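# Insert steel peg fully into block hole without moving block

## Task

Push the steel peg completely into the block's hole while the block stays put: if the block ever ends up more than 1.5 cm away from its starting spot, the attempt fails. The peg must stay seated on its own, not just because the robot is holding it. Afterwards, open the gripper and pull the arm away.

## Robot and tools

Robot: two arms, left_arm and right_arm, each with six joints and a parallel gripper. The arm names do not refer to image sides. A loose object may occasionally get a short shove from outside. Nothing may leave the table, and the arms must not collide with or push hard against each other.

World frame: one frame shared by both arms. Origin on the table surface midway between the arms, +z up, +x out across the table, left_arm sits toward +y. Positions are in metres, orientations as quaternions in w,x,y,z order.

Gripper frame: fingers extend along the gripper's +z axis and close along its y axis. The reported end_effector_position is the point between the pads, roughly 1 cm back from the fingertips. The printed hand position can be somewhat wrong, more so when the arm is stretched far.

Tool execute_actions. Argument actions is a list holding at most one item, or empty.
- Empty list: just reports the current state, commands nothing.
- Motion item: {"rows": [...], "steps": n}. steps is 1 to 15 (default 15); each control step is 1/30 s. Each row drives one step; if there are fewer rows than steps, the final row keeps being applied. Up to 15 rows.
- Wait item: {"steps": n} with no rows, n up to 300; it returns once that many steps have elapsed since the previous result (time spent writing counts).
- Optional pictures (true/false) chooses whether camera images are returned; by default they are.
Each row is one flat list of 14 numbers covering both arms, always all 14 even if one arm is idle: left_arm waist, shoulder, elbow, wrist pitch, wrist yaw, wrist roll, opening; then the same seven for right_arm. The six joint values are absolute target angles in radians (same form as the Joint positions line), not offsets. Stated ranges per arm: waist -2.618 to 3.054, shoulder 0.000 to 3.142, elbow 0.000 to 3.142, wrist pitch -1.571 to 1.571, wrist yaw -1.571 to 1.571, wrist roll -2.094 to 2.094. True ends may differ by up to 0.036 rad. A target more than 0.036 rad beyond a stated end, and further out than the joint's last reported angle, gets the whole call refused (nothing is sent). Targets past the real end are clipped there and the result may say "joint sent to its limit" (possibly about an earlier, still-running action); its absence does not prove there is more room. Opening is an absolute value from -1 (closed) to +1 (fully open).

Motion limits: each joint's target is kept within a lead of its measured angle per step: waist 0.202, shoulder 0.258, elbow 0.238, wrist pitch 0.573, wrist yaw and roll 0.522 rad. If the targets would put a gripper more than 70 mm from where it is, all of that arm's targets are scaled back. Big moves therefore take several calls. Between calls the arms keep heading to the last row sent, until everything has nearly stopped or a step is HELD; then only a new action continues motion or pressing. Fingers still in motion finish moving.

Result lines: state line gives each arm's end_effector_position and end_effector_quat_wxyz. Joint positions / Joint velocities list each arm's six joints (rad, rad/s) plus finger-pad gap (m, m/s; 0.094 m is fully open). grip_measured is the measured opening on the command scale; each gripper's reading may be off by about 1 mm, consistently. "joint command not followed" means a clearance check altered or blocked joint targets on some steps (the rest of the row still ran). HELD marks steps where the row was not, or only partly, sent. MOTOR HOT appears from 75 °C; OVER-TEMPERATURE FAULT reports a stop (at 90 °C an arm halts 10 s; at 100 °C its motors and gripper let go and the arm drops). Holding loads, even while idle, heats motors, so avoid long static holds.

Gripping: away from -1 and +1 the fingers go to where grip_measured would read the commanded value. To hold something, command about 0.03 below the grip_measured reading for a firm grasp, less below for a lighter one. Pad force tops out around 50-62 N (lower on some grippers, and weaker on parts under about 2 mm); first contact can spike higher.

Tool zoom_image: {"camera": name, "region": [x0, y0, x1, y1]} in pixels of that camera's most recent full image, origin top-left, region at most 504 x 504. Cameras: cam_head_left (504x504), cam_head_right (504x504), cam_left_wrist (616x616, fisheye), cam_right_wrist (616x616, fisheye). Calibration gives K, distortion and T_world_to_cam mapping world to camera (OpenCV conventions); actual cameras may deviate slightly, and wrist camera poses follow the arm's joint readings. Images list any cameras whose numbers changed.

Tool finished_scene: {"scene": n} with the current scene's number. Only call it once the peg is fully inserted, released and the arm is clear. Replying without any tool call ends everything.

The simulation keeps running while replies are being written. Avoid drops, slips, slamming, hard impacts and heavy pushing, especially against the block, which must stay within 1.5 cm of its start. Smooth, economical motion is preferred.

Each tool is called as name(argument=value, ...) on one line, values as JSON.

## Session

execute_actions(actions=[])

Scene clock: 0.00 s of 4600.00 s.
left_arm: end_effector_position=(+0.4647, -0.0711, +0.1732) grip_measured=+1.000 end_effector_quat_wxyz=(+0.646, +0.660, +0.238, +0.303) | right_arm: end_effector_position=(+0.4144, -0.3966, +0.3042) grip_measured=+1.000 end_effector_quat_wxyz=(+0.465, -0.120, +0.769, +0.421)
Joint positions: left_arm=[-0.997  2.176  1.212  0.981 -0.028  1.664  0.094] | right_arm=[-0.376  1.927  1.84  -1.002 -1.329 -0.497  0.094]
Joint velocities: left_arm=[-0.007  0.017  0.002 -0.022 -0.051  0.066  0.   ] | right_arm=[-0.002  0.017  0.007  0.007 -0.007  0.007  0.   ]

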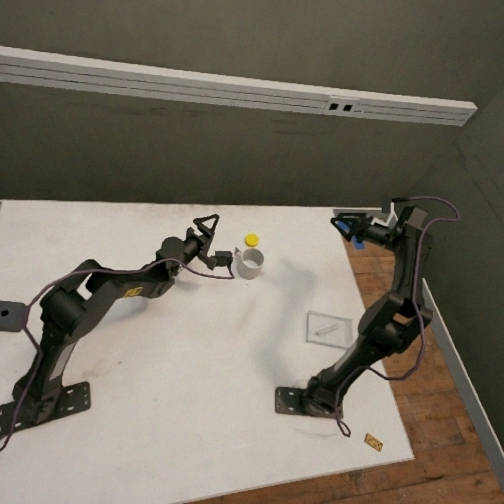

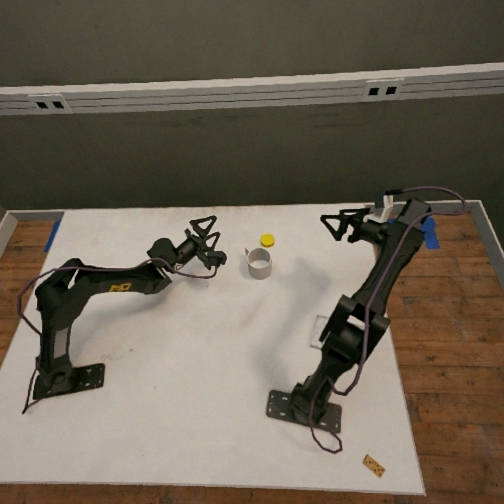

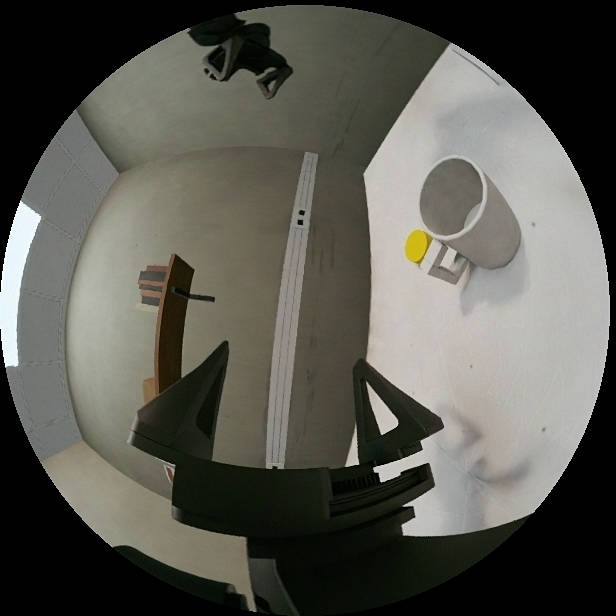

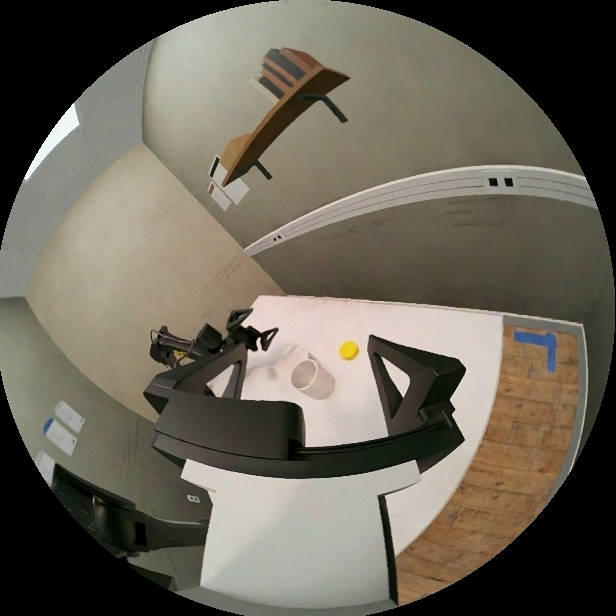

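zoom_image(camera="cam_head_left", region=[0, 260, 120, 380])

zoom_image(camera="cam_head_left", region=[280, 280, 380, 380])

Region (0, 260, 120, 380) of cam_head_left's 504x504 image, scaled by 4.200, with more detail than that image has.

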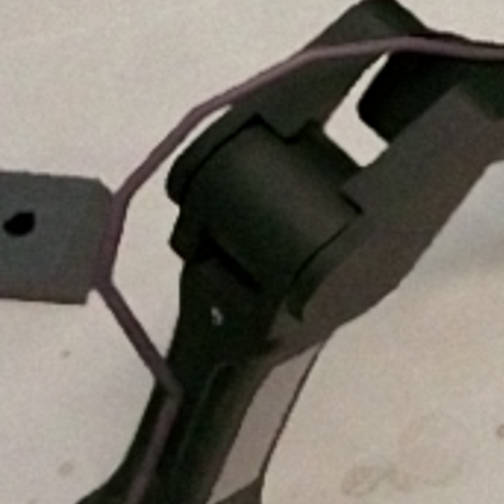

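Region (280, 280, 380, 380) of cam_head_left's 504x504 image, scaled by 5.040, with more detail than that image has.

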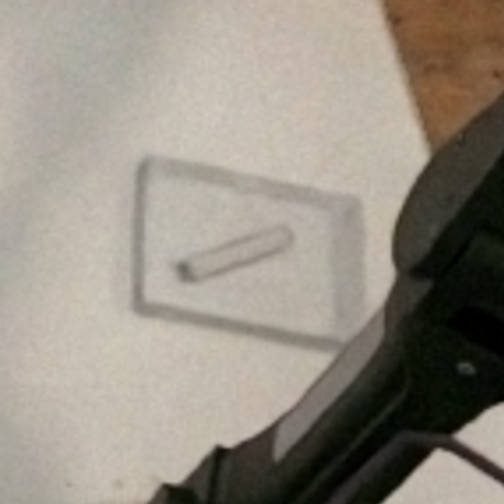

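execute_actions(actions=[{"rows":[[-0.6,1.6,1.4,0.2,0,0,1,-0.28,1.5,1.5,-1.0,0,0,1]],"steps":15}], pictures=false)

execute_actions(actions=[{"steps":60}], pictures=false)

Scene clock: 19.50 s of 4600.00 s.
left_arm: end_effector_position=(+0.5439, +0.1388, +0.3632) grip_measured=+1.000 end_effector_quat_wxyz=(+0.695, +0.430, +0.551, +0.169) | right_arm: end_effector_position=(+0.3219, -0.4710, +0.2410) grip_measured=+1.000 end_effector_quat_wxyz=(+0.295, +0.190, +0.936, -0.015)
Joint positions: left_arm=[-0.614  1.686  1.353  0.355 -0.008  0.901  0.094] | right_arm=[-0.272  1.491  1.511 -1.001 -0.118 -0.026  0.094]
Joint velocities: left_arm=[ 0.51  -1.126  0.32  -1.004  0.007 -2.894  0.   ] | right_arm=[-0.007  0.115  0.012 -0.037  0.74   0.139  0.   ]
Steps of this call (steps 1 to 90: nothing new was sent; then 16.00 s passed at rest; steps 91 to 105: all 15 steps of this action). Readings (joint positions):
91: left_arm=[-0.990 2.164 1.219 0.941 -0.022 1.631] | right_arm=[-0.368 1.895 1.799 -0.974 -1.257 -0.424]
92: left_arm=[-0.979 2.146 1.229 0.874 -0.015 1.589] | right_arm=[-0.355 1.831 1.712 -0.966 -1.145 -0.339]
94: left_arm=[-0.936 2.094 1.254 0.755 -0.008 1.501] | right_arm=[-0.309 1.683 1.560 -0.985 -0.936 -0.217]
98: left_arm=[-0.815 1.960 1.303 0.574 -0.006 1.324] | right_arm=[-0.267 1.493 1.511 -1.009 -0.551 -0.094]
105: the state above

Scene clock: 21.50 s of 4600.00 s.
left_arm: end_effector_position=(+0.5278, +0.1597, +0.4021) grip_measured=+1.000 end_effector_quat_wxyz=(+0.703, +0.140, +0.683, -0.141) | right_arm: end_effector_position=(+0.3143, -0.4892, +0.2379) grip_measured=+1.000 end_effector_quat_wxyz=(+0.281, +0.214, +0.933, -0.064)
Joint positions: left_arm=[-0.591  1.595  1.405  0.217 -0.009  0.005  0.094] | right_arm=[-0.272  1.496  1.511 -1.001 -0.008 -0.01   0.094]
Joint velocities: left_arm=[ 0.007 -0.012  0.002 -0.037 -0.037 -0.022  0.   ] | right_arm=[-0.007 -0.002  0.017 -0.051  0.037 -0.051  0.   ]
Steps of this call (steps 1 to 45: the robot went on to your last target; steps 46 to 60: nothing new was sent). Readings (joint positions):
1: left_arm=[-0.599 1.650 1.365 0.329 -0.009 0.803] | right_arm=[-0.272 1.495 1.511 -1.001 -0.095 -0.023]
2: left_arm=[-0.591 1.622 1.377 0.315 -0.011 0.705] | right_arm=[-0.272 1.496 1.511 -1.001 -0.077 -0.020]
4: left_arm=[-0.589 1.586 1.398 0.306 -0.010 0.508] | right_arm=[-0.272 1.496 1.511 -1.001 -0.051 -0.016]
8: left_arm=[-0.591 1.578 1.405 0.280 -0.009 0.213] | right_arm=[-0.272 1.496 1.511 -1.001 -0.024 -0.012]
60: the state above
All arms were judged still, so your last target was given up. Only a new action makes them travel on or press farther. Fingers that are still opening or closing keep moving.

execute_actions(actions=[{"rows":[[-0.4,1.6,1.4,-0.1,0,0,1,-0.28,1.5,1.5,-1.1,0,0,1],[-0.3,1.6,1.4,-0.3,0,0,1,-0.28,1.5,1.5,-1.2,0,0,1],[-0.2,1.6,1.4,-0.5,0,0,1,-0.28,1.5,1.5,-1.3,0,0,1],[-0.1,1.6,1.4,-0.7,0,0,1,-0.28,1.5,1.5,-1.4,0,0,1],[0.0,1.6,1.4,-0.9,0,0,1,-0.28,1.5,1.5,-1.5,0,0,1],[0.26,1.6,1.4,-1.37,0,0,1,-0.28,1.5,1.5,-1.56,0,0,1]],"steps":15}], pictures=false)

execute_actions(actions=[{"steps":45}])

Scene clock: 29.80 s of 4600.00 s.
left_arm: end_effector_position=(+0.5020, +0.4137, +0.2272) grip_measured=+1.000 end_effector_quat_wxyz=(+0.402, -0.043, +0.915, +0.019) | right_arm: end_effector_position=(+0.2076, -0.4359, +0.1975) grip_measured=+1.000 end_effector_quat_wxyz=(+0.036, +0.224, +0.974, -0.005)
Joint positions: left_arm=[-0.08   1.594  1.405 -0.554  0.006  0.005  0.094] | right_arm=[-0.272  1.496  1.511 -1.514 -0.008 -0.01   0.094]
Joint velocities: left_arm=[ 1.106  0.017 -0.002 -1.692  0.007 -0.095  0.   ] | right_arm=[-0.007  0.002 -0.012 -0.242 -0.139 -0.066  0.   ]
Steps of this call (steps 1 to 90: nothing new was sent; then 4.80 s passed at rest; steps 91 to 105: all 15 steps of this action). Readings (joint positions):
91: left_arm=[-0.580 1.595 1.405 0.197 0.000 0.005] | right_arm=[-0.272 1.496 1.511 -1.007 -0.008 -0.010]
92: left_arm=[-0.559 1.593 1.405 0.159 0.008 0.005] | right_arm=[-0.272 1.496 1.511 -1.028 -0.008 -0.010]
94: left_arm=[-0.494 1.593 1.405 0.059 0.009 0.005] | right_arm=[-0.272 1.496 1.511 -1.118 -0.008 -0.010]
98: left_arm=[-0.348 1.594 1.405 -0.162 0.008 0.005] | right_arm=[-0.272 1.496 1.511 -1.365 -0.008 -0.010]
105: the state above

Scene clock: 31.30 s of 4600.00 s.
left_arm: end_effector_position=(+0.2977, +0.4916, +0.1471) grip_measured=+1.000 end_effector_quat_wxyz=(+0.010, -0.221, +0.975, +0.005) | right_arm: end_effector_position=(+0.2009, -0.4326, +0.1971) grip_measured=+1.000 end_effector_quat_wxyz=(+0.021, +0.225, +0.974, -0.001)
Joint positions: left_arm=[ 0.267  1.594  1.405 -1.36  -0.004  0.004  0.094] | right_arm=[-0.272  1.496  1.511 -1.544 -0.008 -0.01   0.094]
Joint velocities: left_arm=[ 0.002 -0.017 -0.037  0.066  0.022 -0.022  0.   ] | right_arm=[-0.007 -0.002  0.002  0.007 -0.037  0.022  0.   ]
Steps of this call (steps 1 to 45: the robot went on to your last target). Readings (joint positions):
1: left_arm=[-0.040 1.594 1.405 -0.612 0.006 0.005] | right_arm=[-0.272 1.496 1.511 -1.520 -0.008 -0.010]
2: left_arm=[-0.000 1.594 1.405 -0.670 0.006 0.005] | right_arm=[-0.272 1.496 1.511 -1.525 -0.008 -0.010]
4: left_arm=[0.082 1.594 1.405 -0.788 0.005 0.005] | right_arm=[-0.272 1.496 1.511 -1.533 -0.008 -0.010]
8: left_arm=[0.227 1.594 1.405 -1.051 0.000 0.005] | right_arm=[-0.272 1.496 1.511 -1.540 -0.008 -0.010]
45: the state above
All arms were judged still, so your last target was given up. Only a new action makes them travel on or press farther. Fingers that are still opening or closing keep moving.
camera_calibration (this result's frames):
cam_left_wrist: T_world_to_cam=[[0.636809, -0.766859, 0.080011, 0.171642], [-0.653105, -0.481351, 0.584598, 0.378778], [-0.409791, -0.424532, -0.807368, 0.56452], [0, 0, 0, 1]] pos_world=[0.369414, 0.553608, 0.22061]
cam_right_wrist: T_world_to_cam=[[-0.485918, -0.873929, -0.0115151, -0.27892], [-0.813649, 0.447511, 0.371093, 0.314242], [-0.319155, 0.18969, -0.928524, 0.455], [0, 0, 0, 1]] pos_world=[0.265366, -0.470692, 0.302654]

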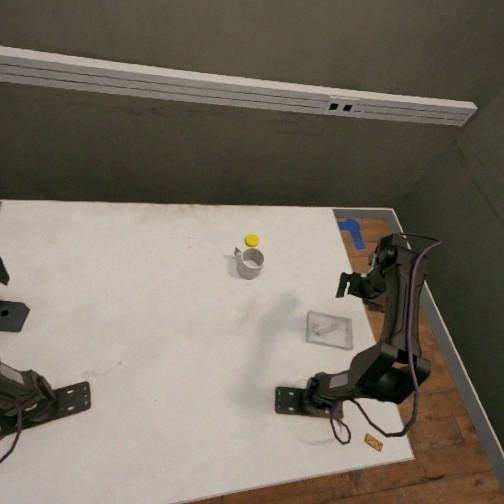

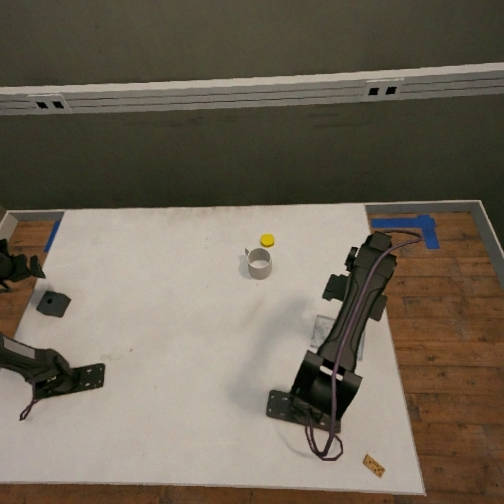

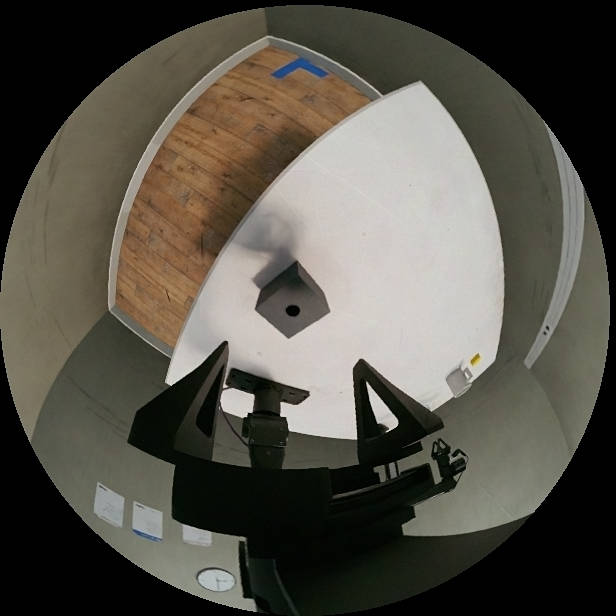

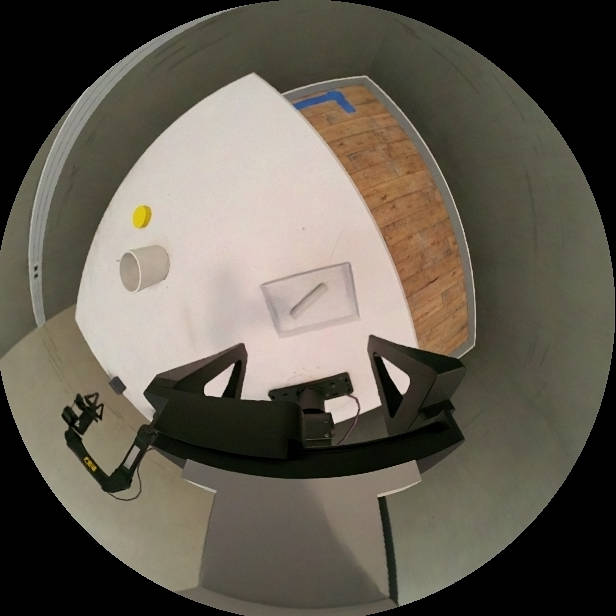

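zoom_image(camera="cam_right_wrist", region=[250, 240, 370, 360])

zoom_image(camera="cam_left_wrist", region=[235, 240, 355, 360])

Region (250, 240, 370, 360) of cam_right_wrist's 616x616 image, scaled by 4.200, with more detail than that image has.

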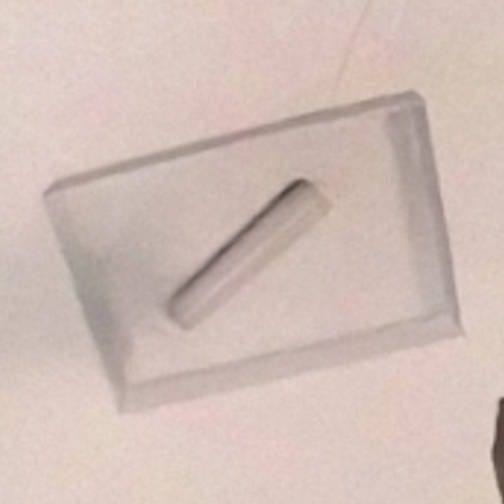

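Region (235, 240, 355, 360) of cam_left_wrist's 616x616 image, scaled by 4.200, with more detail than that image has.

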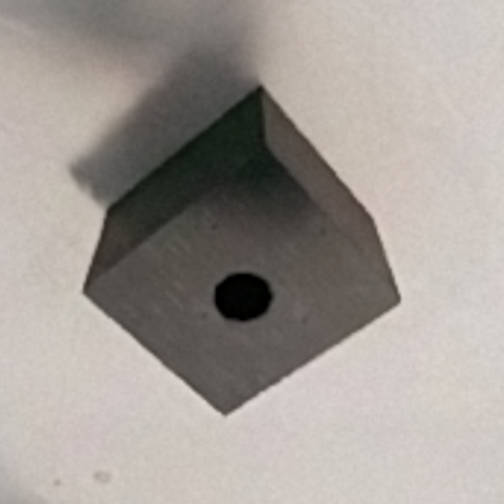

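execute_actions(actions=[{"rows":[[0.26,1.6,1.4,-1.37,0,0,1,-0.285,1.49,1.45,-1.5,0,0.1,0.8],[0.26,1.6,1.4,-1.37,0,0,1,-0.285,1.48,1.4,-1.46,0,0.2,0.6],[0.26,1.6,1.4,-1.37,0,0,1,-0.285,1.475,1.35,-1.42,0,0.3,0.4],[0.26,1.6,1.4,-1.37,0,0,1,-0.285,1.47,1.3,-1.38,0,0.4,0.2],[0.26,1.6,1.4,-1.37,0,0,1,-0.285,1.465,1.25,-1.34,0,0.5,0],[0.26,1.6,1.4,-1.37,0,0,1,-0.285,1.46,1.2,-1.3,0,0.6,-0.1],[0.26,1.6,1.4,-1.37,0,0,1,-0.285,1.45,1.15,-1.26,0,0.7,-0.1],[0.26,1.6,1.4,-1.37,0,0,1,-0.285,1.445,1.1,-1.22,0,0.75,-0.1],[0.26,1.6,1.4,-1.37,0,0,1,-0.285,1.44,1.05,-1.18,0,0.8,-0.1],[0.26,1.6,1.4,-1.37,0,0,1,-0.285,1.435,1.01,-1.15,0,0.84,-0.1],[0.26,1.6,1.4,-1.37,0,0,1,-0.29,1.43,0.98,-1.13,0,0.85,-0.1]],"steps":15}], pictures=false)

execute_actions(actions=[{"steps":20}])

Scene clock: 54.40 s of 4600.00 s.
left_arm: end_effector_position=(+0.2976, +0.4915, +0.1471) grip_measured=+1.000 end_effector_quat_wxyz=(+0.010, -0.221, +0.975, +0.005) | right_arm: end_effector_position=(+0.1587, -0.4131, +0.0750) grip_measured=-0.098 end_effector_quat_wxyz=(-0.058, +0.572, +0.818, -0.004)
Joint positions: left_arm=[ 0.267  1.594  1.405 -1.361 -0.004  0.004  0.094] | right_arm=[-0.279  1.466  0.988 -1.21  -0.008  0.751  0.042]
Joint velocities: left_arm=[ 0.017 -0.002  0.007 -0.037 -0.066 -0.051  0.   ] | right_arm=[ 0.002 -0.037  0.007  0.3    0.051  0.593  0.001]
Steps of this call (steps 1 to 90: nothing new was sent; then 19.60 s passed at rest; steps 91 to 105: all 15 steps of this action). Readings (joint positions):
91: left_arm=[0.267 1.594 1.405 -1.360 -0.004 0.004] | right_arm=[-0.272 1.496 1.506 -1.538 -0.008 0.005]
92: left_arm=[0.267 1.594 1.405 -1.360 -0.004 0.004] | right_arm=[-0.272 1.492 1.489 -1.524 -0.008 0.037]
94: left_arm=[0.267 1.594 1.405 -1.361 -0.004 0.004] | right_arm=[-0.272 1.480 1.418 -1.478 -0.008 0.139]
98: left_arm=[0.267 1.594 1.405 -1.361 -0.004 0.004] | right_arm=[-0.272 1.472 1.211 -1.363 -0.008 0.430]
105: the state above

Scene clock: 55.07 s of 4600.00 s.
left_arm: end_effector_position=(+0.2976, +0.4915, +0.1471) grip_measured=+1.000 end_effector_quat_wxyz=(+0.010, -0.221, +0.975, +0.005) | right_arm: end_effector_position=(+0.1742, -0.4211, +0.0774) grip_measured=-0.098 end_effector_quat_wxyz=(-0.016, +0.609, +0.793, +0.001)
Joint positions: left_arm=[ 0.267  1.594  1.405 -1.361 -0.004  0.004  0.094] | right_arm=[-0.279  1.447  0.988 -1.143 -0.008  0.839  0.042]
Joint velocities: left_arm=[-0.002  0.007 -0.007 -0.081  0.022  0.007  0.   ] | right_arm=[-0.007 -0.012 -0.002  0.037 -0.037 -0.037 -0.001]
Steps of this call (steps 1 to 20: the robot went on to your last target). Readings (joint positions):
1: left_arm=[0.267 1.594 1.405 -1.361 -0.004 0.004] | right_arm=[-0.279 1.463 0.988 -1.197 -0.008 0.768]
2: left_arm=[0.267 1.594 1.405 -1.361 -0.004 0.004] | right_arm=[-0.279 1.458 0.988 -1.184 -0.008 0.783]
4: left_arm=[0.267 1.594 1.405 -1.361 -0.004 0.004] | right_arm=[-0.279 1.450 0.988 -1.168 -0.008 0.804]
8: left_arm=[0.267 1.594 1.405 -1.361 -0.004 0.004] | right_arm=[-0.279 1.447 0.988 -1.152 -0.008 0.825]
20: the state above
camera_calibration (this result's frames):
cam_left_wrist: T_world_to_cam=[[0.636836, -0.766846, 0.0799193, 0.171664], [-0.652904, -0.481254, 0.584902, 0.378551], [-0.410068, -0.424666, -0.807157, 0.564584], [0, 0, 0, 1]] pos_world=[0.369353, 0.553579, 0.220573]
cam_right_wrist: T_world_to_cam=[[-0.978503, -0.205457, 0.0178403, 0.0818115], [-0.17778, 0.884196, 0.431962, 0.400244], [-0.104524, 0.419505, -0.901715, 0.390449], [0, 0, 0, 1]] pos_world=[0.19202, -0.500881, 0.177724]

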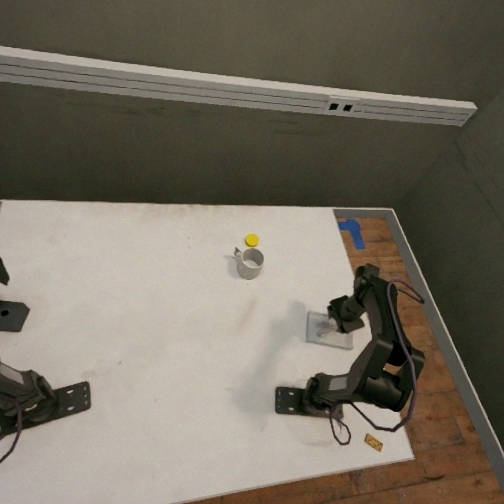

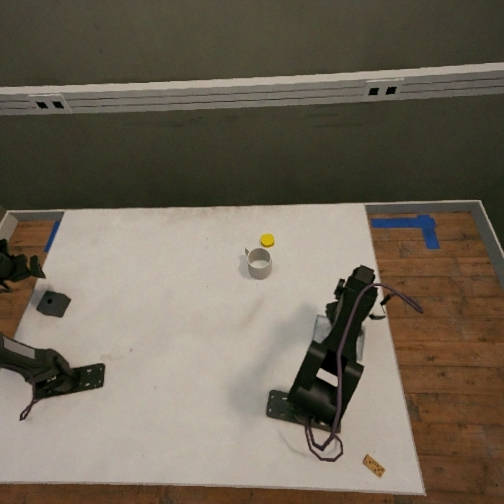

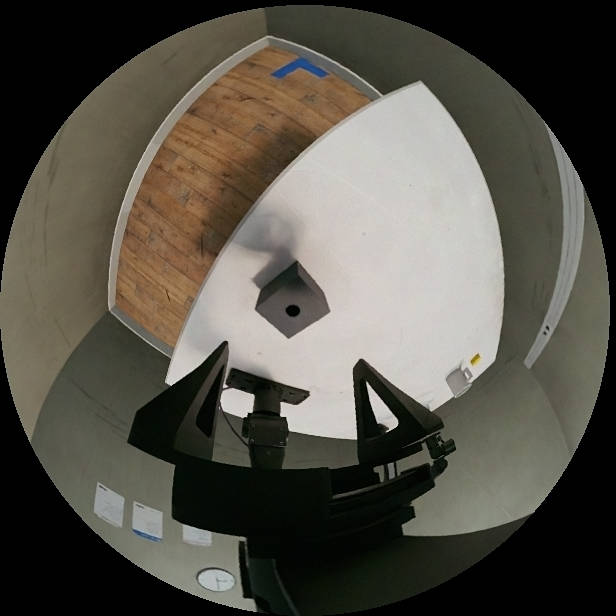

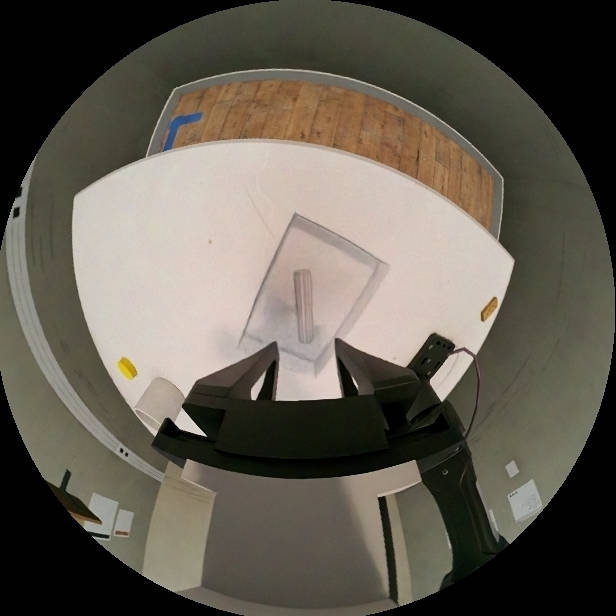

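zoom_image(camera="cam_right_wrist", region=[245, 250, 365, 370])

Region (245, 250, 365, 370) of cam_right_wrist's 616x616 image, scaled by 4.200, with more detail than that image has.

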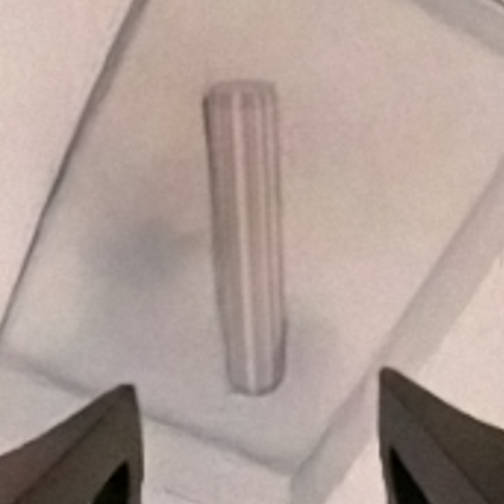

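execute_actions(actions=[{"rows":[[0.26,1.6,1.4,-1.37,0,0,1,-0.31,1.46,0.98,-1.09,0,0.82,-0.1],[0.26,1.6,1.4,-1.37,0,0,1,-0.33,1.47,0.97,-1.06,0,0.8,-0.1],[0.26,1.6,1.4,-1.37,0,0,1,-0.35,1.48,0.96,-1.03,0,0.78,-0.1],[0.26,1.6,1.4,-1.37,0,0,1,-0.36,1.49,0.945,-1.0,0,0.763,-0.1],[0.26,1.6,1.4,-1.37,0,0,1,-0.36,1.5,0.93,-0.97,0,0.763,-0.1],[0.26,1.6,1.4,-1.37,0,0,1,-0.36,1.51,0.915,-0.95,0,0.763,-0.1],[0.26,1.6,1.4,-1.37,0,0,1,-0.36,1.52,0.9,-0.93,0,0.763,-0.1],[0.26,1.6,1.4,-1.37,0,0,1,-0.36,1.53,0.877,-0.916,0,0.763,-0.1]],"steps":15}], pictures=false)

execute_actions(actions=[{"steps":15}])

Scene clock: 65.97 s of 4600.00 s.
left_arm: end_effector_position=(+0.2976, +0.4915, +0.1471) grip_measured=+1.000 end_effector_quat_wxyz=(+0.010, -0.221, +0.975, +0.005) | right_arm: end_effector_position=(+0.1767, -0.4425, +0.0365) grip_measured=-0.098 end_effector_quat_wxyz=(-0.007, +0.613, +0.790, +0.002)
Joint positions: left_arm=[ 0.267  1.594  1.405 -1.361 -0.004  0.004  0.094] | right_arm=[-0.353  1.529  0.892 -0.948 -0.006  0.776  0.042]
Joint velocities: left_arm=[ 0.007 -0.007 -0.027  0.022 -0.066 -0.037  0.   ] | right_arm=[ 0.022 -0.012 -0.002  0.095 -0.051  0.007 -0.   ]
Steps of this call (steps 1 to 15: the robot went on to your last target; steps 16 to 90: nothing new was sent; then 7.40 s passed at rest; steps 91 to 105: all 15 steps of this action). Readings (joint positions):
91: left_arm=[0.267 1.594 1.405 -1.361 -0.004 0.004] | right_arm=[-0.281 1.447 0.988 -1.139 -0.008 0.839]
92: left_arm=[0.267 1.594 1.405 -1.361 -0.004 0.004] | right_arm=[-0.289 1.448 0.988 -1.130 -0.008 0.834]
94: left_arm=[0.267 1.594 1.405 -1.361 -0.004 0.004] | right_arm=[-0.319 1.457 0.986 -1.097 -0.009 0.816]
98: left_arm=[0.267 1.594 1.405 -1.361 -0.004 0.004] | right_arm=[-0.353 1.494 0.944 -1.001 -0.006 0.791]
105: the state above

Scene clock: 66.47 s of 4600.00 s.
left_arm: end_effector_position=(+0.2976, +0.4915, +0.1471) grip_measured=+1.000 end_effector_quat_wxyz=(+0.010, -0.221, +0.975, +0.005) | right_arm: end_effector_position=(+0.1809, -0.4450, +0.0365) grip_measured=-0.098 end_effector_quat_wxyz=(+0.003, +0.612, +0.791, +0.003)
Joint positions: left_arm=[ 0.267  1.594  1.405 -1.361 -0.004  0.004  0.094] | right_arm=[-0.353  1.529  0.892 -0.928 -0.006  0.773  0.042]
Joint velocities: left_arm=[ 0.007 -0.012  0.007 -0.037 -0.037  0.007  0.   ] | right_arm=[ 0.007 -0.022 -0.017 -0.051 -0.11   0.007 -0.   ]
Steps of this call (steps 1 to 15: the robot went on to your last target). Readings (joint positions):
1: left_arm=[0.267 1.594 1.405 -1.361 -0.004 0.004] | right_arm=[-0.353 1.529 0.892 -0.943 -0.006 0.776]
2: left_arm=[0.267 1.594 1.405 -1.361 -0.004 0.004] | right_arm=[-0.353 1.529 0.892 -0.940 -0.006 0.775]
4: left_arm=[0.267 1.594 1.405 -1.361 -0.004 0.004] | right_arm=[-0.353 1.529 0.892 -0.935 -0.006 0.774]
8: left_arm=[0.267 1.594 1.405 -1.361 -0.004 0.004] | right_arm=[-0.353 1.529 0.892 -0.930 -0.006 0.773]
15: the state above
camera_calibration (this result's frames):
cam_left_wrist: T_world_to_cam=[[0.636836, -0.766846, 0.0799193, 0.171664], [-0.652904, -0.481254, 0.584902, 0.378551], [-0.410068, -0.424666, -0.807157, 0.564584], [0, 0, 0, 1]] pos_world=[0.369353, 0.553579, 0.220573]
cam_right_wrist: T_world_to_cam=[[-0.980234, -0.197568, -0.0104165, 0.089033], [-0.184496, 0.89383, 0.408692, 0.4466], [-0.0714339, 0.402535, -0.912613, 0.351227], [0, 0, 0, 1]] pos_world=[0.194759, -0.522975, 0.13894]

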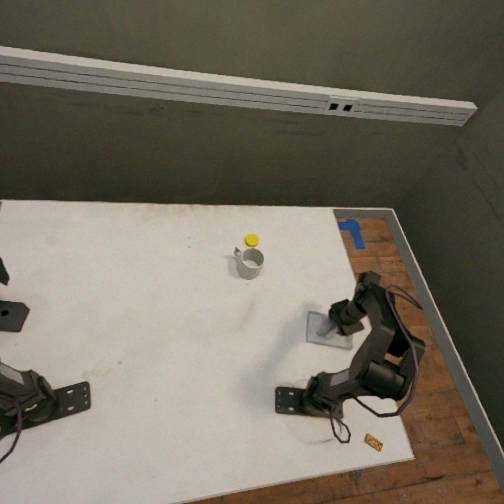

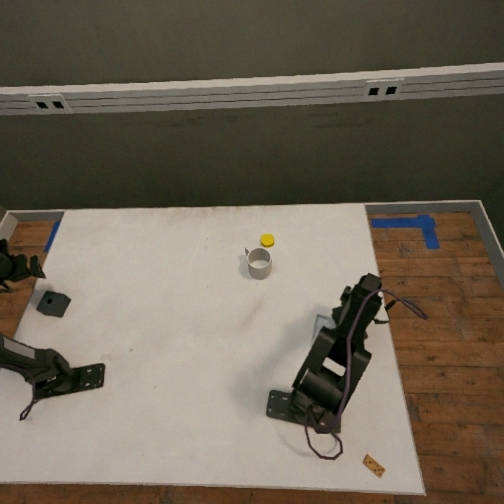

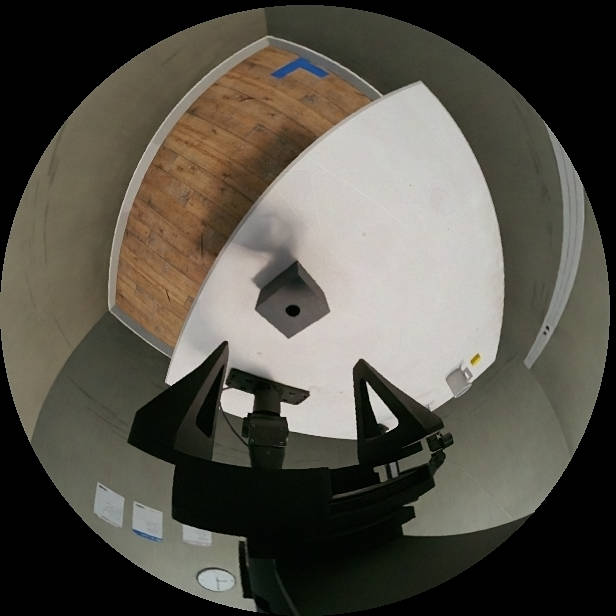

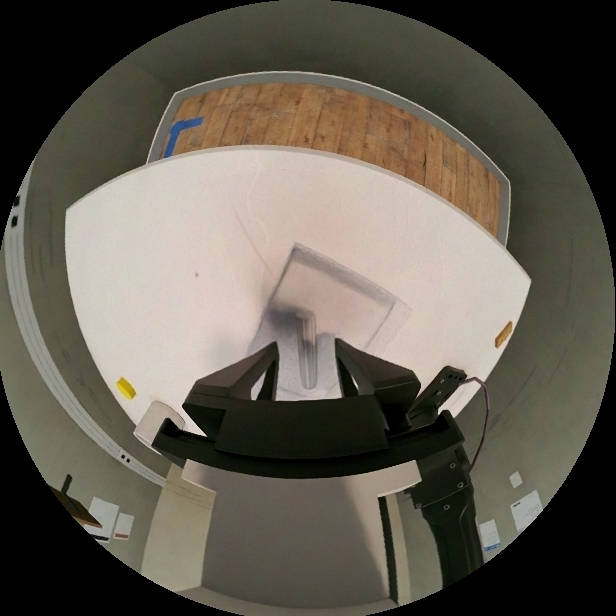

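execute_actions(actions=[{"rows":[[0.26,1.6,1.4,-1.37,0,0,1,-0.36,1.53,0.877,-0.916,0,0.763,-0.4],[0.26,1.6,1.4,-1.37,0,0,1,-0.36,1.53,0.877,-0.916,0,0.763,-0.4],[0.26,1.6,1.4,-1.37,0,0,1,-0.36,1.53,0.877,-0.9,0,0.763,-0.4],[0.26,1.6,1.4,-1.37,0,0,1,-0.36,1.536,0.867,-0.885,0,0.763,-0.4],[0.26,1.6,1.4,-1.37,0,0,1,-0.36,1.542,0.857,-0.87,0,0.763,-0.4],[0.26,1.6,1.4,-1.37,0,0,1,-0.36,1.548,0.847,-0.855,0,0.763,-0.4],[0.26,1.6,1.4,-1.37,0,0,1,-0.36,1.554,0.837,-0.843,0,0.763,-0.4],[0.26,1.6,1.4,-1.37,0,0,1,-0.36,1.56,0.826,-0.843,0,0.763,-0.4]],"steps":15}], pictures=false)

execute_actions(actions=[{"steps":10}])

zoom_image(camera="cam_right_wrist", region=[245, 290, 365, 410])

Scene clock: 72.10 s of 4600.00 s.
left_arm: end_effector_position=(+0.2976, +0.4915, +0.1471) grip_measured=+1.000 end_effector_quat_wxyz=(+0.010, -0.221, +0.975, +0.005) | right_arm: end_effector_position=(+0.1786, -0.4437, +0.0209) grip_measured=-0.398 end_effector_quat_wxyz=(-0.000, +0.612, +0.791, +0.003)
Joint positions: left_arm=[ 0.267  1.594  1.405 -1.361 -0.004  0.004  0.094] | right_arm=[-0.353  1.552  0.846 -0.865 -0.006  0.773  0.028]
Joint velocities: left_arm=[-0.012  0.007 -0.017 -0.007  0.051  0.022  0.   ] | right_arm=[-0.022 -0.002 -0.002  0.066 -0.007  0.007 -0.   ]
Steps of this call (steps 1 to 15: the robot went on to your last target; steps 16 to 90: nothing new was sent; then 2.13 s passed at rest; steps 91 to 105: all 15 steps of this action). Readings (joint positions):
91: left_arm=[0.267 1.594 1.405 -1.361 -0.004 0.004] | right_arm=[-0.353 1.529 0.892 -0.928 -0.006 0.773]
92: left_arm=[0.267 1.594 1.405 -1.361 -0.004 0.004] | right_arm=[-0.353 1.529 0.892 -0.928 -0.006 0.773]
94: left_arm=[0.267 1.594 1.405 -1.361 -0.004 0.004] | right_arm=[-0.353 1.529 0.892 -0.923 -0.006 0.773]
98: left_arm=[0.267 1.594 1.405 -1.361 -0.004 0.004] | right_arm=[-0.353 1.531 0.877 -0.882 -0.006 0.773]
105: the state above

Scene clock: 72.43 s of 4600.00 s.
left_arm: end_effector_position=(+0.2976, +0.4915, +0.1471) grip_measured=+1.000 end_effector_quat_wxyz=(+0.010, -0.221, +0.975, +0.005) | right_arm: end_effector_position=(+0.1806, -0.4448, +0.0209) grip_measured=-0.398 end_effector_quat_wxyz=(+0.004, +0.612, +0.791, +0.003)
Joint positions: left_arm=[ 0.267  1.594  1.405 -1.361 -0.004  0.004  0.094] | right_arm=[-0.353  1.552  0.846 -0.856 -0.006  0.773  0.028]
Joint velocities: left_arm=[ 0.012  0.007 -0.007 -0.066 -0.007 -0.066  0.   ] | right_arm=[ 0.007 -0.002  0.012 -0.066 -0.007  0.007 -0.   ]
Steps of this call (steps 1 to 10: the robot went on to your last target). Readings (joint positions):
1: left_arm=[0.267 1.594 1.405 -1.361 -0.004 0.004] | right_arm=[-0.353 1.552 0.846 -0.863 -0.006 0.773]
2: left_arm=[0.267 1.594 1.405 -1.361 -0.004 0.004] | right_arm=[-0.353 1.552 0.846 -0.861 -0.006 0.773]
4: left_arm=[0.267 1.594 1.405 -1.361 -0.004 0.004] | right_arm=[-0.353 1.552 0.846 -0.859 -0.006 0.773]
8: left_arm=[0.267 1.594 1.405 -1.361 -0.004 0.004] | right_arm=[-0.353 1.552 0.846 -0.856 -0.006 0.773]
10: the state above
camera_calibration (this result's frames):
cam_left_wrist: T_world_to_cam=[[0.636836, -0.766846, 0.0799193, 0.171664], [-0.652904, -0.481254, 0.584902, 0.378551], [-0.410068, -0.424666, -0.807157, 0.564584], [0, 0, 0, 1]] pos_world=[0.369353, 0.553579, 0.220573]
cam_right_wrist: T_world_to_cam=[[-0.980128, -0.19796, -0.0126625, 0.0884461], [-0.185902, 0.894405, 0.406792, 0.453303], [-0.0692033, 0.401062, -0.913433, 0.335821], [0, 0, 0, 1]] pos_world=[0.194198, -0.522613, 0.12347]

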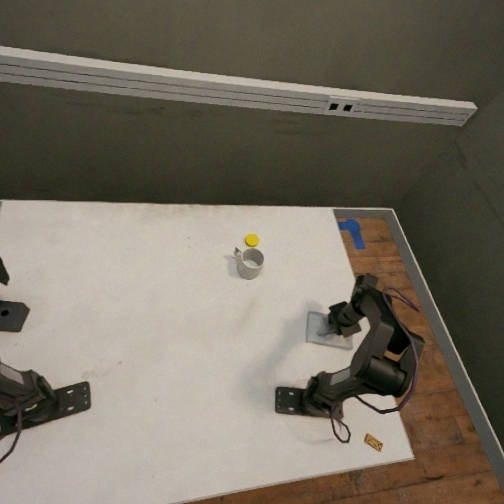

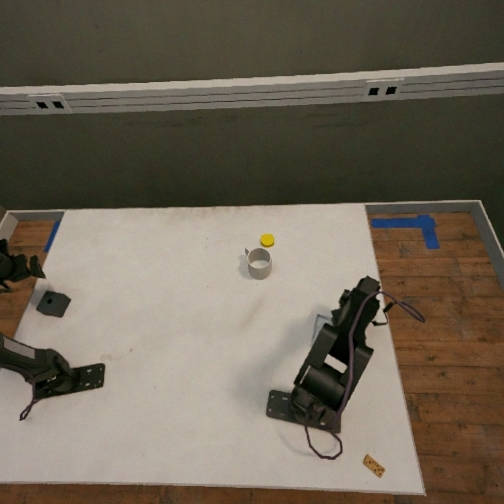

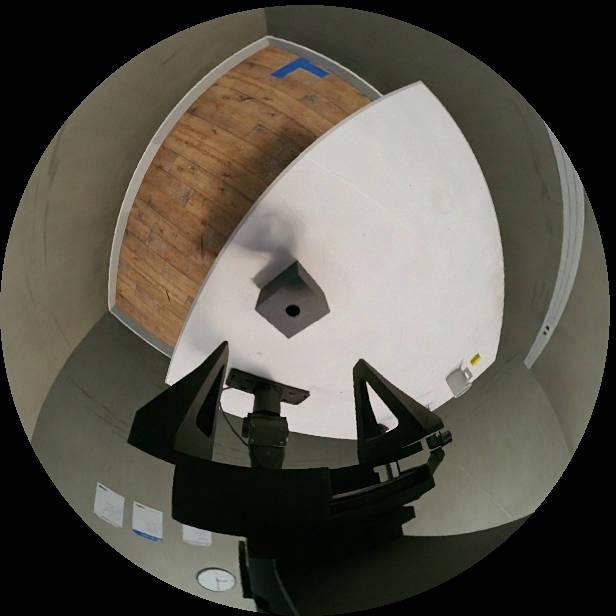

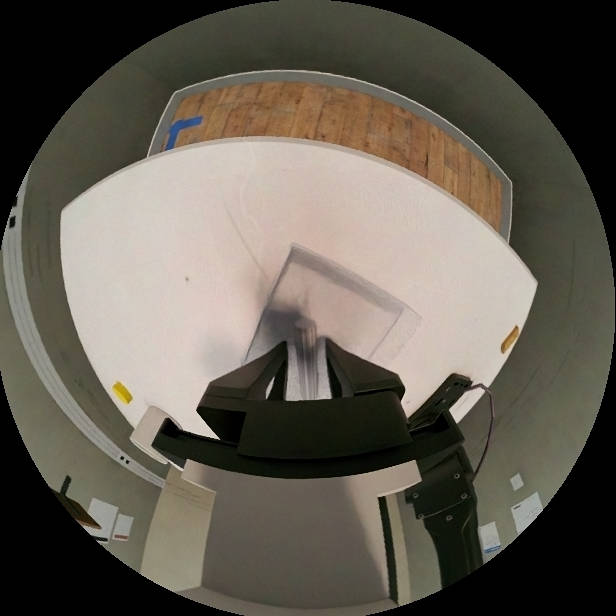

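Region (245, 290, 365, 410) of cam_right_wrist's 616x616 image, scaled by 4.200, with more detail than that image has.

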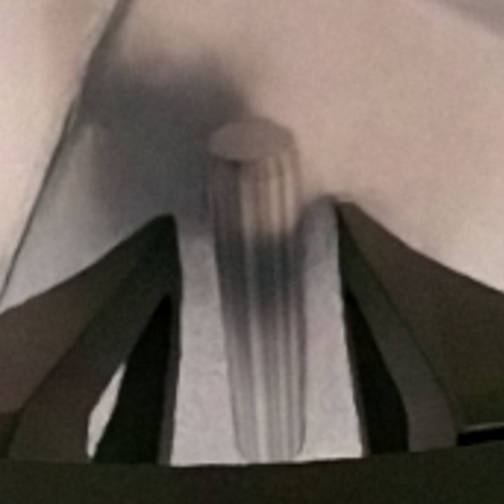

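execute_actions(actions=[{"rows":[[0.26,1.6,1.4,-1.37,0,0,1,-0.36,1.572,0.815,-0.83,0,0.763,-0.4]],"steps":15}], pictures=false)

Scene clock: 74.53 s of 4600.00 s.
left_arm: end_effector_position=(+0.2976, +0.4915, +0.1471) grip_measured=+1.000 end_effector_quat_wxyz=(+0.010, -0.221, +0.975, +0.005) | right_arm: end_effector_position=(+0.1829, -0.4462, +0.0192) grip_measured=-0.398 end_effector_quat_wxyz=(+0.007, +0.612, +0.791, +0.004)
Joint positions: left_arm=[ 0.267  1.594  1.405 -1.361 -0.004  0.004  0.094] | right_arm=[-0.353  1.56   0.846 -0.842 -0.006  0.773  0.028]
Joint velocities: left_arm=[-0.007 -0.002 -0.012 -0.037  0.037  0.081  0.   ] | right_arm=[-0.007  0.007 -0.012 -0.007  0.007 -0.051  0.001]
Steps of this call (steps 1 to 15: the robot went on to your last target; steps 16 to 48: nothing new was sent; steps 49 to 63: all 15 steps of this action). Readings (joint positions):
49: left_arm=[0.267 1.594 1.405 -1.361 -0.004 0.004] | right_arm=[-0.353 1.552 0.846 -0.854 -0.006 0.773]
50: left_arm=[0.267 1.594 1.405 -1.361 -0.004 0.004] | right_arm=[-0.353 1.553 0.846 -0.852 -0.006 0.773]
52: left_arm=[0.267 1.594 1.405 -1.361 -0.004 0.004] | right_arm=[-0.353 1.556 0.846 -0.848 -0.006 0.773]
56: left_arm=[0.267 1.594 1.405 -1.361 -0.004 0.004] | right_arm=[-0.353 1.560 0.846 -0.844 -0.006 0.773]
63: the state above

execute_actions(actions=[{"rows":[[0.26,1.6,1.4,-1.37,0,0,1,-0.36,1.555,0.84,-0.865,0,0.763,-0.5],[0.26,1.6,1.4,-1.37,0,0,1,-0.36,1.555,0.84,-0.865,0,0.763,-0.55],[0.26,1.6,1.4,-1.37,0,0,1,-0.36,1.555,0.84,-0.865,0,0.763,-0.6],[0.26,1.6,1.4,-1.37,0,0,1,-0.36,1.555,0.84,-0.865,0,0.763,-0.63],[0.26,1.6,1.4,-1.37,0,0,1,-0.36,1.555,0.84,-0.865,0,0.763,-0.66],[0.26,1.6,1.4,-1.37,0,0,1,-0.36,1.555,0.84,-0.865,0,0.763,-0.68],[0.26,1.6,1.4,-1.37,0,0,1,-0.36,1.555,0.84,-0.865,0,0.763,-0.70],[0.26,1.6,1.4,-1.37,0,0,1,-0.36,1.555,0.84,-0.865,0,0.763,-0.72]],"steps":15}], pictures=false)

Scene clock: 77.87 s of 4600.00 s.
left_arm: end_effector_position=(+0.2976, +0.4915, +0.1471) grip_measured=+1.000 end_effector_quat_wxyz=(+0.010, -0.221, +0.975, +0.005) | right_arm: end_effector_position=(+0.1821, -0.4457, +0.0192) grip_measured=-0.704 end_effector_quat_wxyz=(+0.005, +0.612, +0.791, +0.003)
Joint positions: left_arm=[ 0.267  1.594  1.405 -1.361 -0.004  0.004  0.094] | right_arm=[-0.353  1.56   0.846 -0.846 -0.006  0.772  0.014]
Joint velocities: left_arm=[-0.012 -0.007 -0.002 -0.051  0.022  0.007  0.   ] | right_arm=[ 0.002  0.007  0.002  0.022 -0.051 -0.066 -0.   ]
Steps of this call (steps 1 to 15: the robot went on to your last target; steps 16 to 85: nothing new was sent; steps 86 to 100: all 15 steps of this action). Readings (joint positions):
86: left_arm=[0.267 1.594 1.405 -1.361 -0.004 0.004] | right_arm=[-0.353 1.560 0.846 -0.842 -0.006 0.773]
87: left_arm=[0.267 1.594 1.405 -1.361 -0.004 0.004] | right_arm=[-0.353 1.560 0.846 -0.843 -0.006 0.773]
89: left_arm=[0.267 1.594 1.405 -1.361 -0.004 0.004] | right_arm=[-0.353 1.560 0.846 -0.845 -0.006 0.772]
93: left_arm=[0.267 1.594 1.405 -1.361 -0.004 0.004] | right_arm=[-0.353 1.560 0.846 -0.846 -0.006 0.772]
100: the state above

execute_actions(actions=[{"rows":[[0.2,1.6,1.4,-1.2,0,0,1,-0.36,1.555,0.85,-0.865,0,0.763,-0.74],[0.1,1.6,1.4,-1.0,0,0,1,-0.36,1.555,0.85,-0.865,0,0.763,-0.74],[0,1.6,1.4,-0.8,0,0,1,-0.36,1.545,0.87,-0.9,0,0.763,-0.74],[-0.1,1.6,1.4,-0.6,0,0,1,-0.36,1.53,0.89,-0.94,0,0.763,-0.74],[-0.2,1.6,1.4,-0.4,0,0,1,-0.36,1.52,0.92,-0.98,0,0.763,-0.74],[-0.3,1.6,1.4,-0.2,0,0,1,-0.36,1.51,0.95,-1.02,0,0.763,-0.74],[-0.4,1.6,1.4,0,0,0,1,-0.36,1.5,0.98,-1.07,0,0.763,-0.74],[-0.5,1.6,1.4,0.2,0,0,1,-0.36,1.49,1.02,-1.12,0,0.763,-0.74],[-0.6,1.6,1.4,0.3,0,0,1,-0.36,1.48,1.06,-1.17,0,0.763,-0.74],[-0.6,1.6,1.4,0.3,0,0,1,-0.36,1.47,1.1,-1.22,0,0.763,-0.74],[-0.6,1.6,1.4,0.3,0,0,1,-0.36,1.47,1.15,-1.27,0,0.763,-0.74],[-0.6,1.6,1.4,0.3,0,0,1,-0.36,1.47,1.2,-1.32,0,0.763,-0.74],[-0.6,1.6,1.4,0.3,0,0,1,-0.36,1.47,1.25,-1.37,0,0.763,-0.74],[-0.6,1.6,1.3,0.3,0,0,1,-0.36,1.47,1.3,-1.41,0,0.763,-0.74]],"steps":15}], pictures=false)

execute_actions(actions=[{"rows":[[-1.0,1.67,0.9,0.8,0,0,-0.2,-0.36,1.47,1.3,-1.41,0,0.763,-0.74]],"steps":15}], pictures=false)

execute_actions(actions=[{"rows":[[-1.416,1.675,0.372,1.3,0,0,-0.2,-0.36,1.47,1.3,-1.41,0,0.763,-0.74]],"steps":15}])

Scene clock: 91.93 s of 4600.00 s.
left_arm: end_effector_position=(+0.5117, +0.3207, +0.2325) grip_measured=+1.000 end_effector_quat_wxyz=(+0.428, +0.045, +0.903, -0.017) | right_arm: end_effector_position=(+0.2018, -0.4576, +0.1279) grip_measured=-0.716 end_effector_quat_wxyz=(+0.032, +0.611, +0.791, +0.006)
Joint positions: left_arm=[-0.287  1.594  1.383 -0.475 -0.011  0.001  0.094] | right_arm=[-0.353  1.492  1.229 -1.243 -0.006  0.772  0.013]
Joint velocities: left_arm=[-1.267 -0.012 -0.354  2.234  0.066 -0.037  0.   ] | right_arm=[-0.007 -0.183  1.165 -0.799 -0.066  0.022  0.   ]
Steps of this call (steps 1 to 15: the robot went on to your last target; steps 16 to 90: nothing new was sent; then 10.57 s passed at rest; steps 91 to 105: all 15 steps of this action). Readings (joint positions):
91: left_arm=[0.261 1.594 1.405 -1.349 -0.007 0.003] | right_arm=[-0.353 1.560 0.846 -0.846 -0.006 0.772]
92: left_arm=[0.240 1.594 1.404 -1.312 -0.012 0.002] | right_arm=[-0.353 1.560 0.846 -0.846 -0.006 0.772]
94: left_arm=[0.162 1.594 1.404 -1.191 -0.015 0.001] | right_arm=[-0.353 1.559 0.848 -0.857 -0.006 0.772]
98: left_arm=[-0.003 1.594 1.404 -0.937 -0.012 0.001] | right_arm=[-0.353 1.543 0.912 -0.973 -0.006 0.772]
105: the state above

Scene clock: 92.43 s of 4600.00 s.
left_arm: end_effector_position=(+0.3944, -0.0034, +0.1957) grip_measured=-0.198 end_effector_quat_wxyz=(+0.575, +0.310, +0.714, -0.250) | right_arm: end_effector_position=(+0.1828, -0.4462, +0.1470) grip_measured=-0.716 end_effector_quat_wxyz=(-0.001, +0.612, +0.791, +0.003)
Joint positions: left_arm=[-0.994  1.694  0.903  0.576  0.007  0.001  0.038] | right_arm=[-0.353  1.471  1.287 -1.387 -0.006  0.772  0.013]
Joint velocities: left_arm=[-0.632 -0.007 -0.007  1.619  0.11   0.022  0.   ] | right_arm=[ 0.007  0.012  0.002 -0.037 -0.095 -0.022 -0.   ]
Steps of this call (steps 1 to 15: all 15 steps of this action). Readings (joint positions):
1: left_arm=[-0.332 1.597 1.356 -0.387 -0.011 0.001] | right_arm=[-0.353 1.485 1.260 -1.263 -0.006 0.772]
2: left_arm=[-0.379 1.597 1.317 -0.295 -0.011 0.001] | right_arm=[-0.353 1.478 1.278 -1.279 -0.006 0.772]
4: left_arm=[-0.475 1.611 1.223 -0.123 -0.010 0.001] | right_arm=[-0.353 1.470 1.287 -1.312 -0.006 0.772]
8: left_arm=[-0.687 1.657 1.003 0.212 -0.008 0.001] | right_arm=[-0.353 1.471 1.287 -1.364 -0.006 0.772]
15: the state above

Scene clock: 92.93 s of 4600.00 s.
left_arm: end_effector_position=(+0.1759, -0.0270, +0.1392) grip_measured=-0.198 end_effector_quat_wxyz=(+0.549, +0.432, +0.595, -0.398) | right_arm: end_effector_position=(+0.1820, -0.4457, +0.1470) grip_measured=-0.716 end_effector_quat_wxyz=(-0.002, +0.612, +0.791, +0.003)
Joint positions: left_arm=[-1.426  1.678  0.361  1.237  0.012  0.001  0.038] | right_arm=[-0.353  1.471  1.287 -1.391 -0.006  0.772  0.013]
Joint velocities: left_arm=[ 0.012 -0.002 -0.002  0.462 -0.051  0.007  0.001] | right_arm=[ 0.012 -0.012 -0.022  0.051  0.051 -0.022  0.   ]
Steps of this call (steps 1 to 15: all 15 steps of this action). Readings (joint positions):
1: left_arm=[-1.025 1.692 0.881 0.664 0.002 0.001] | right_arm=[-0.353 1.471 1.287 -1.388 -0.006 0.772]
2: left_arm=[-1.062 1.684 0.838 0.765 -0.005 0.001] | right_arm=[-0.353 1.471 1.287 -1.389 -0.006 0.772]
4: left_arm=[-1.164 1.678 0.735 0.931 -0.006 0.001] | right_arm=[-0.353 1.471 1.287 -1.390 -0.006 0.772]
8: left_arm=[-1.380 1.678 0.495 1.128 0.005 0.001] | right_arm=[-0.353 1.471 1.287 -1.391 -0.006 0.772]
15: the state above
camera_calibration (this result's frames):
cam_left_wrist: T_world_to_cam=[[-0.937, -0.242941, 0.251019, 0.119357], [-0.347891, 0.583834, -0.73356, 0.212755], [0.0316588, -0.774673, -0.631569, 0.176507], [0, 0, 0, 1]] pos_world=[0.180265, 0.0415188, 0.237584]
cam_right_wrist: T_world_to_cam=[[-0.980141, -0.198281, -0.00283844, 0.0896537], [-0.18155, 0.891495, 0.415063, 0.399694], [-0.0797685, 0.407335, -0.909788, 0.45566], [0, 0, 0, 1]] pos_world=[0.196785, -0.524155, 0.248911]

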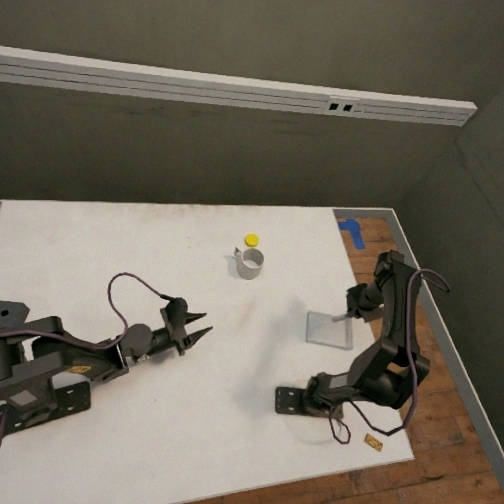

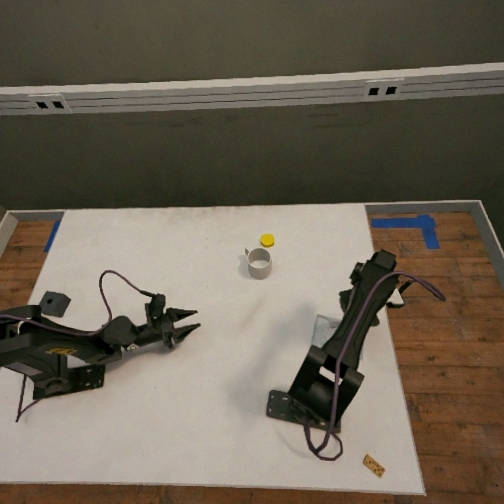

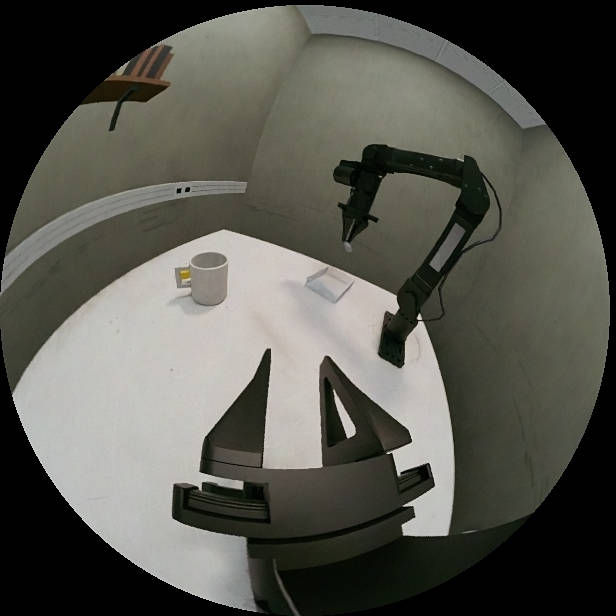

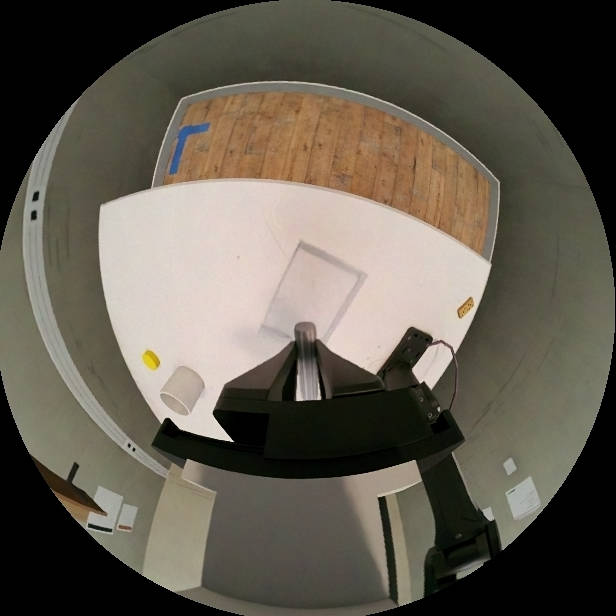

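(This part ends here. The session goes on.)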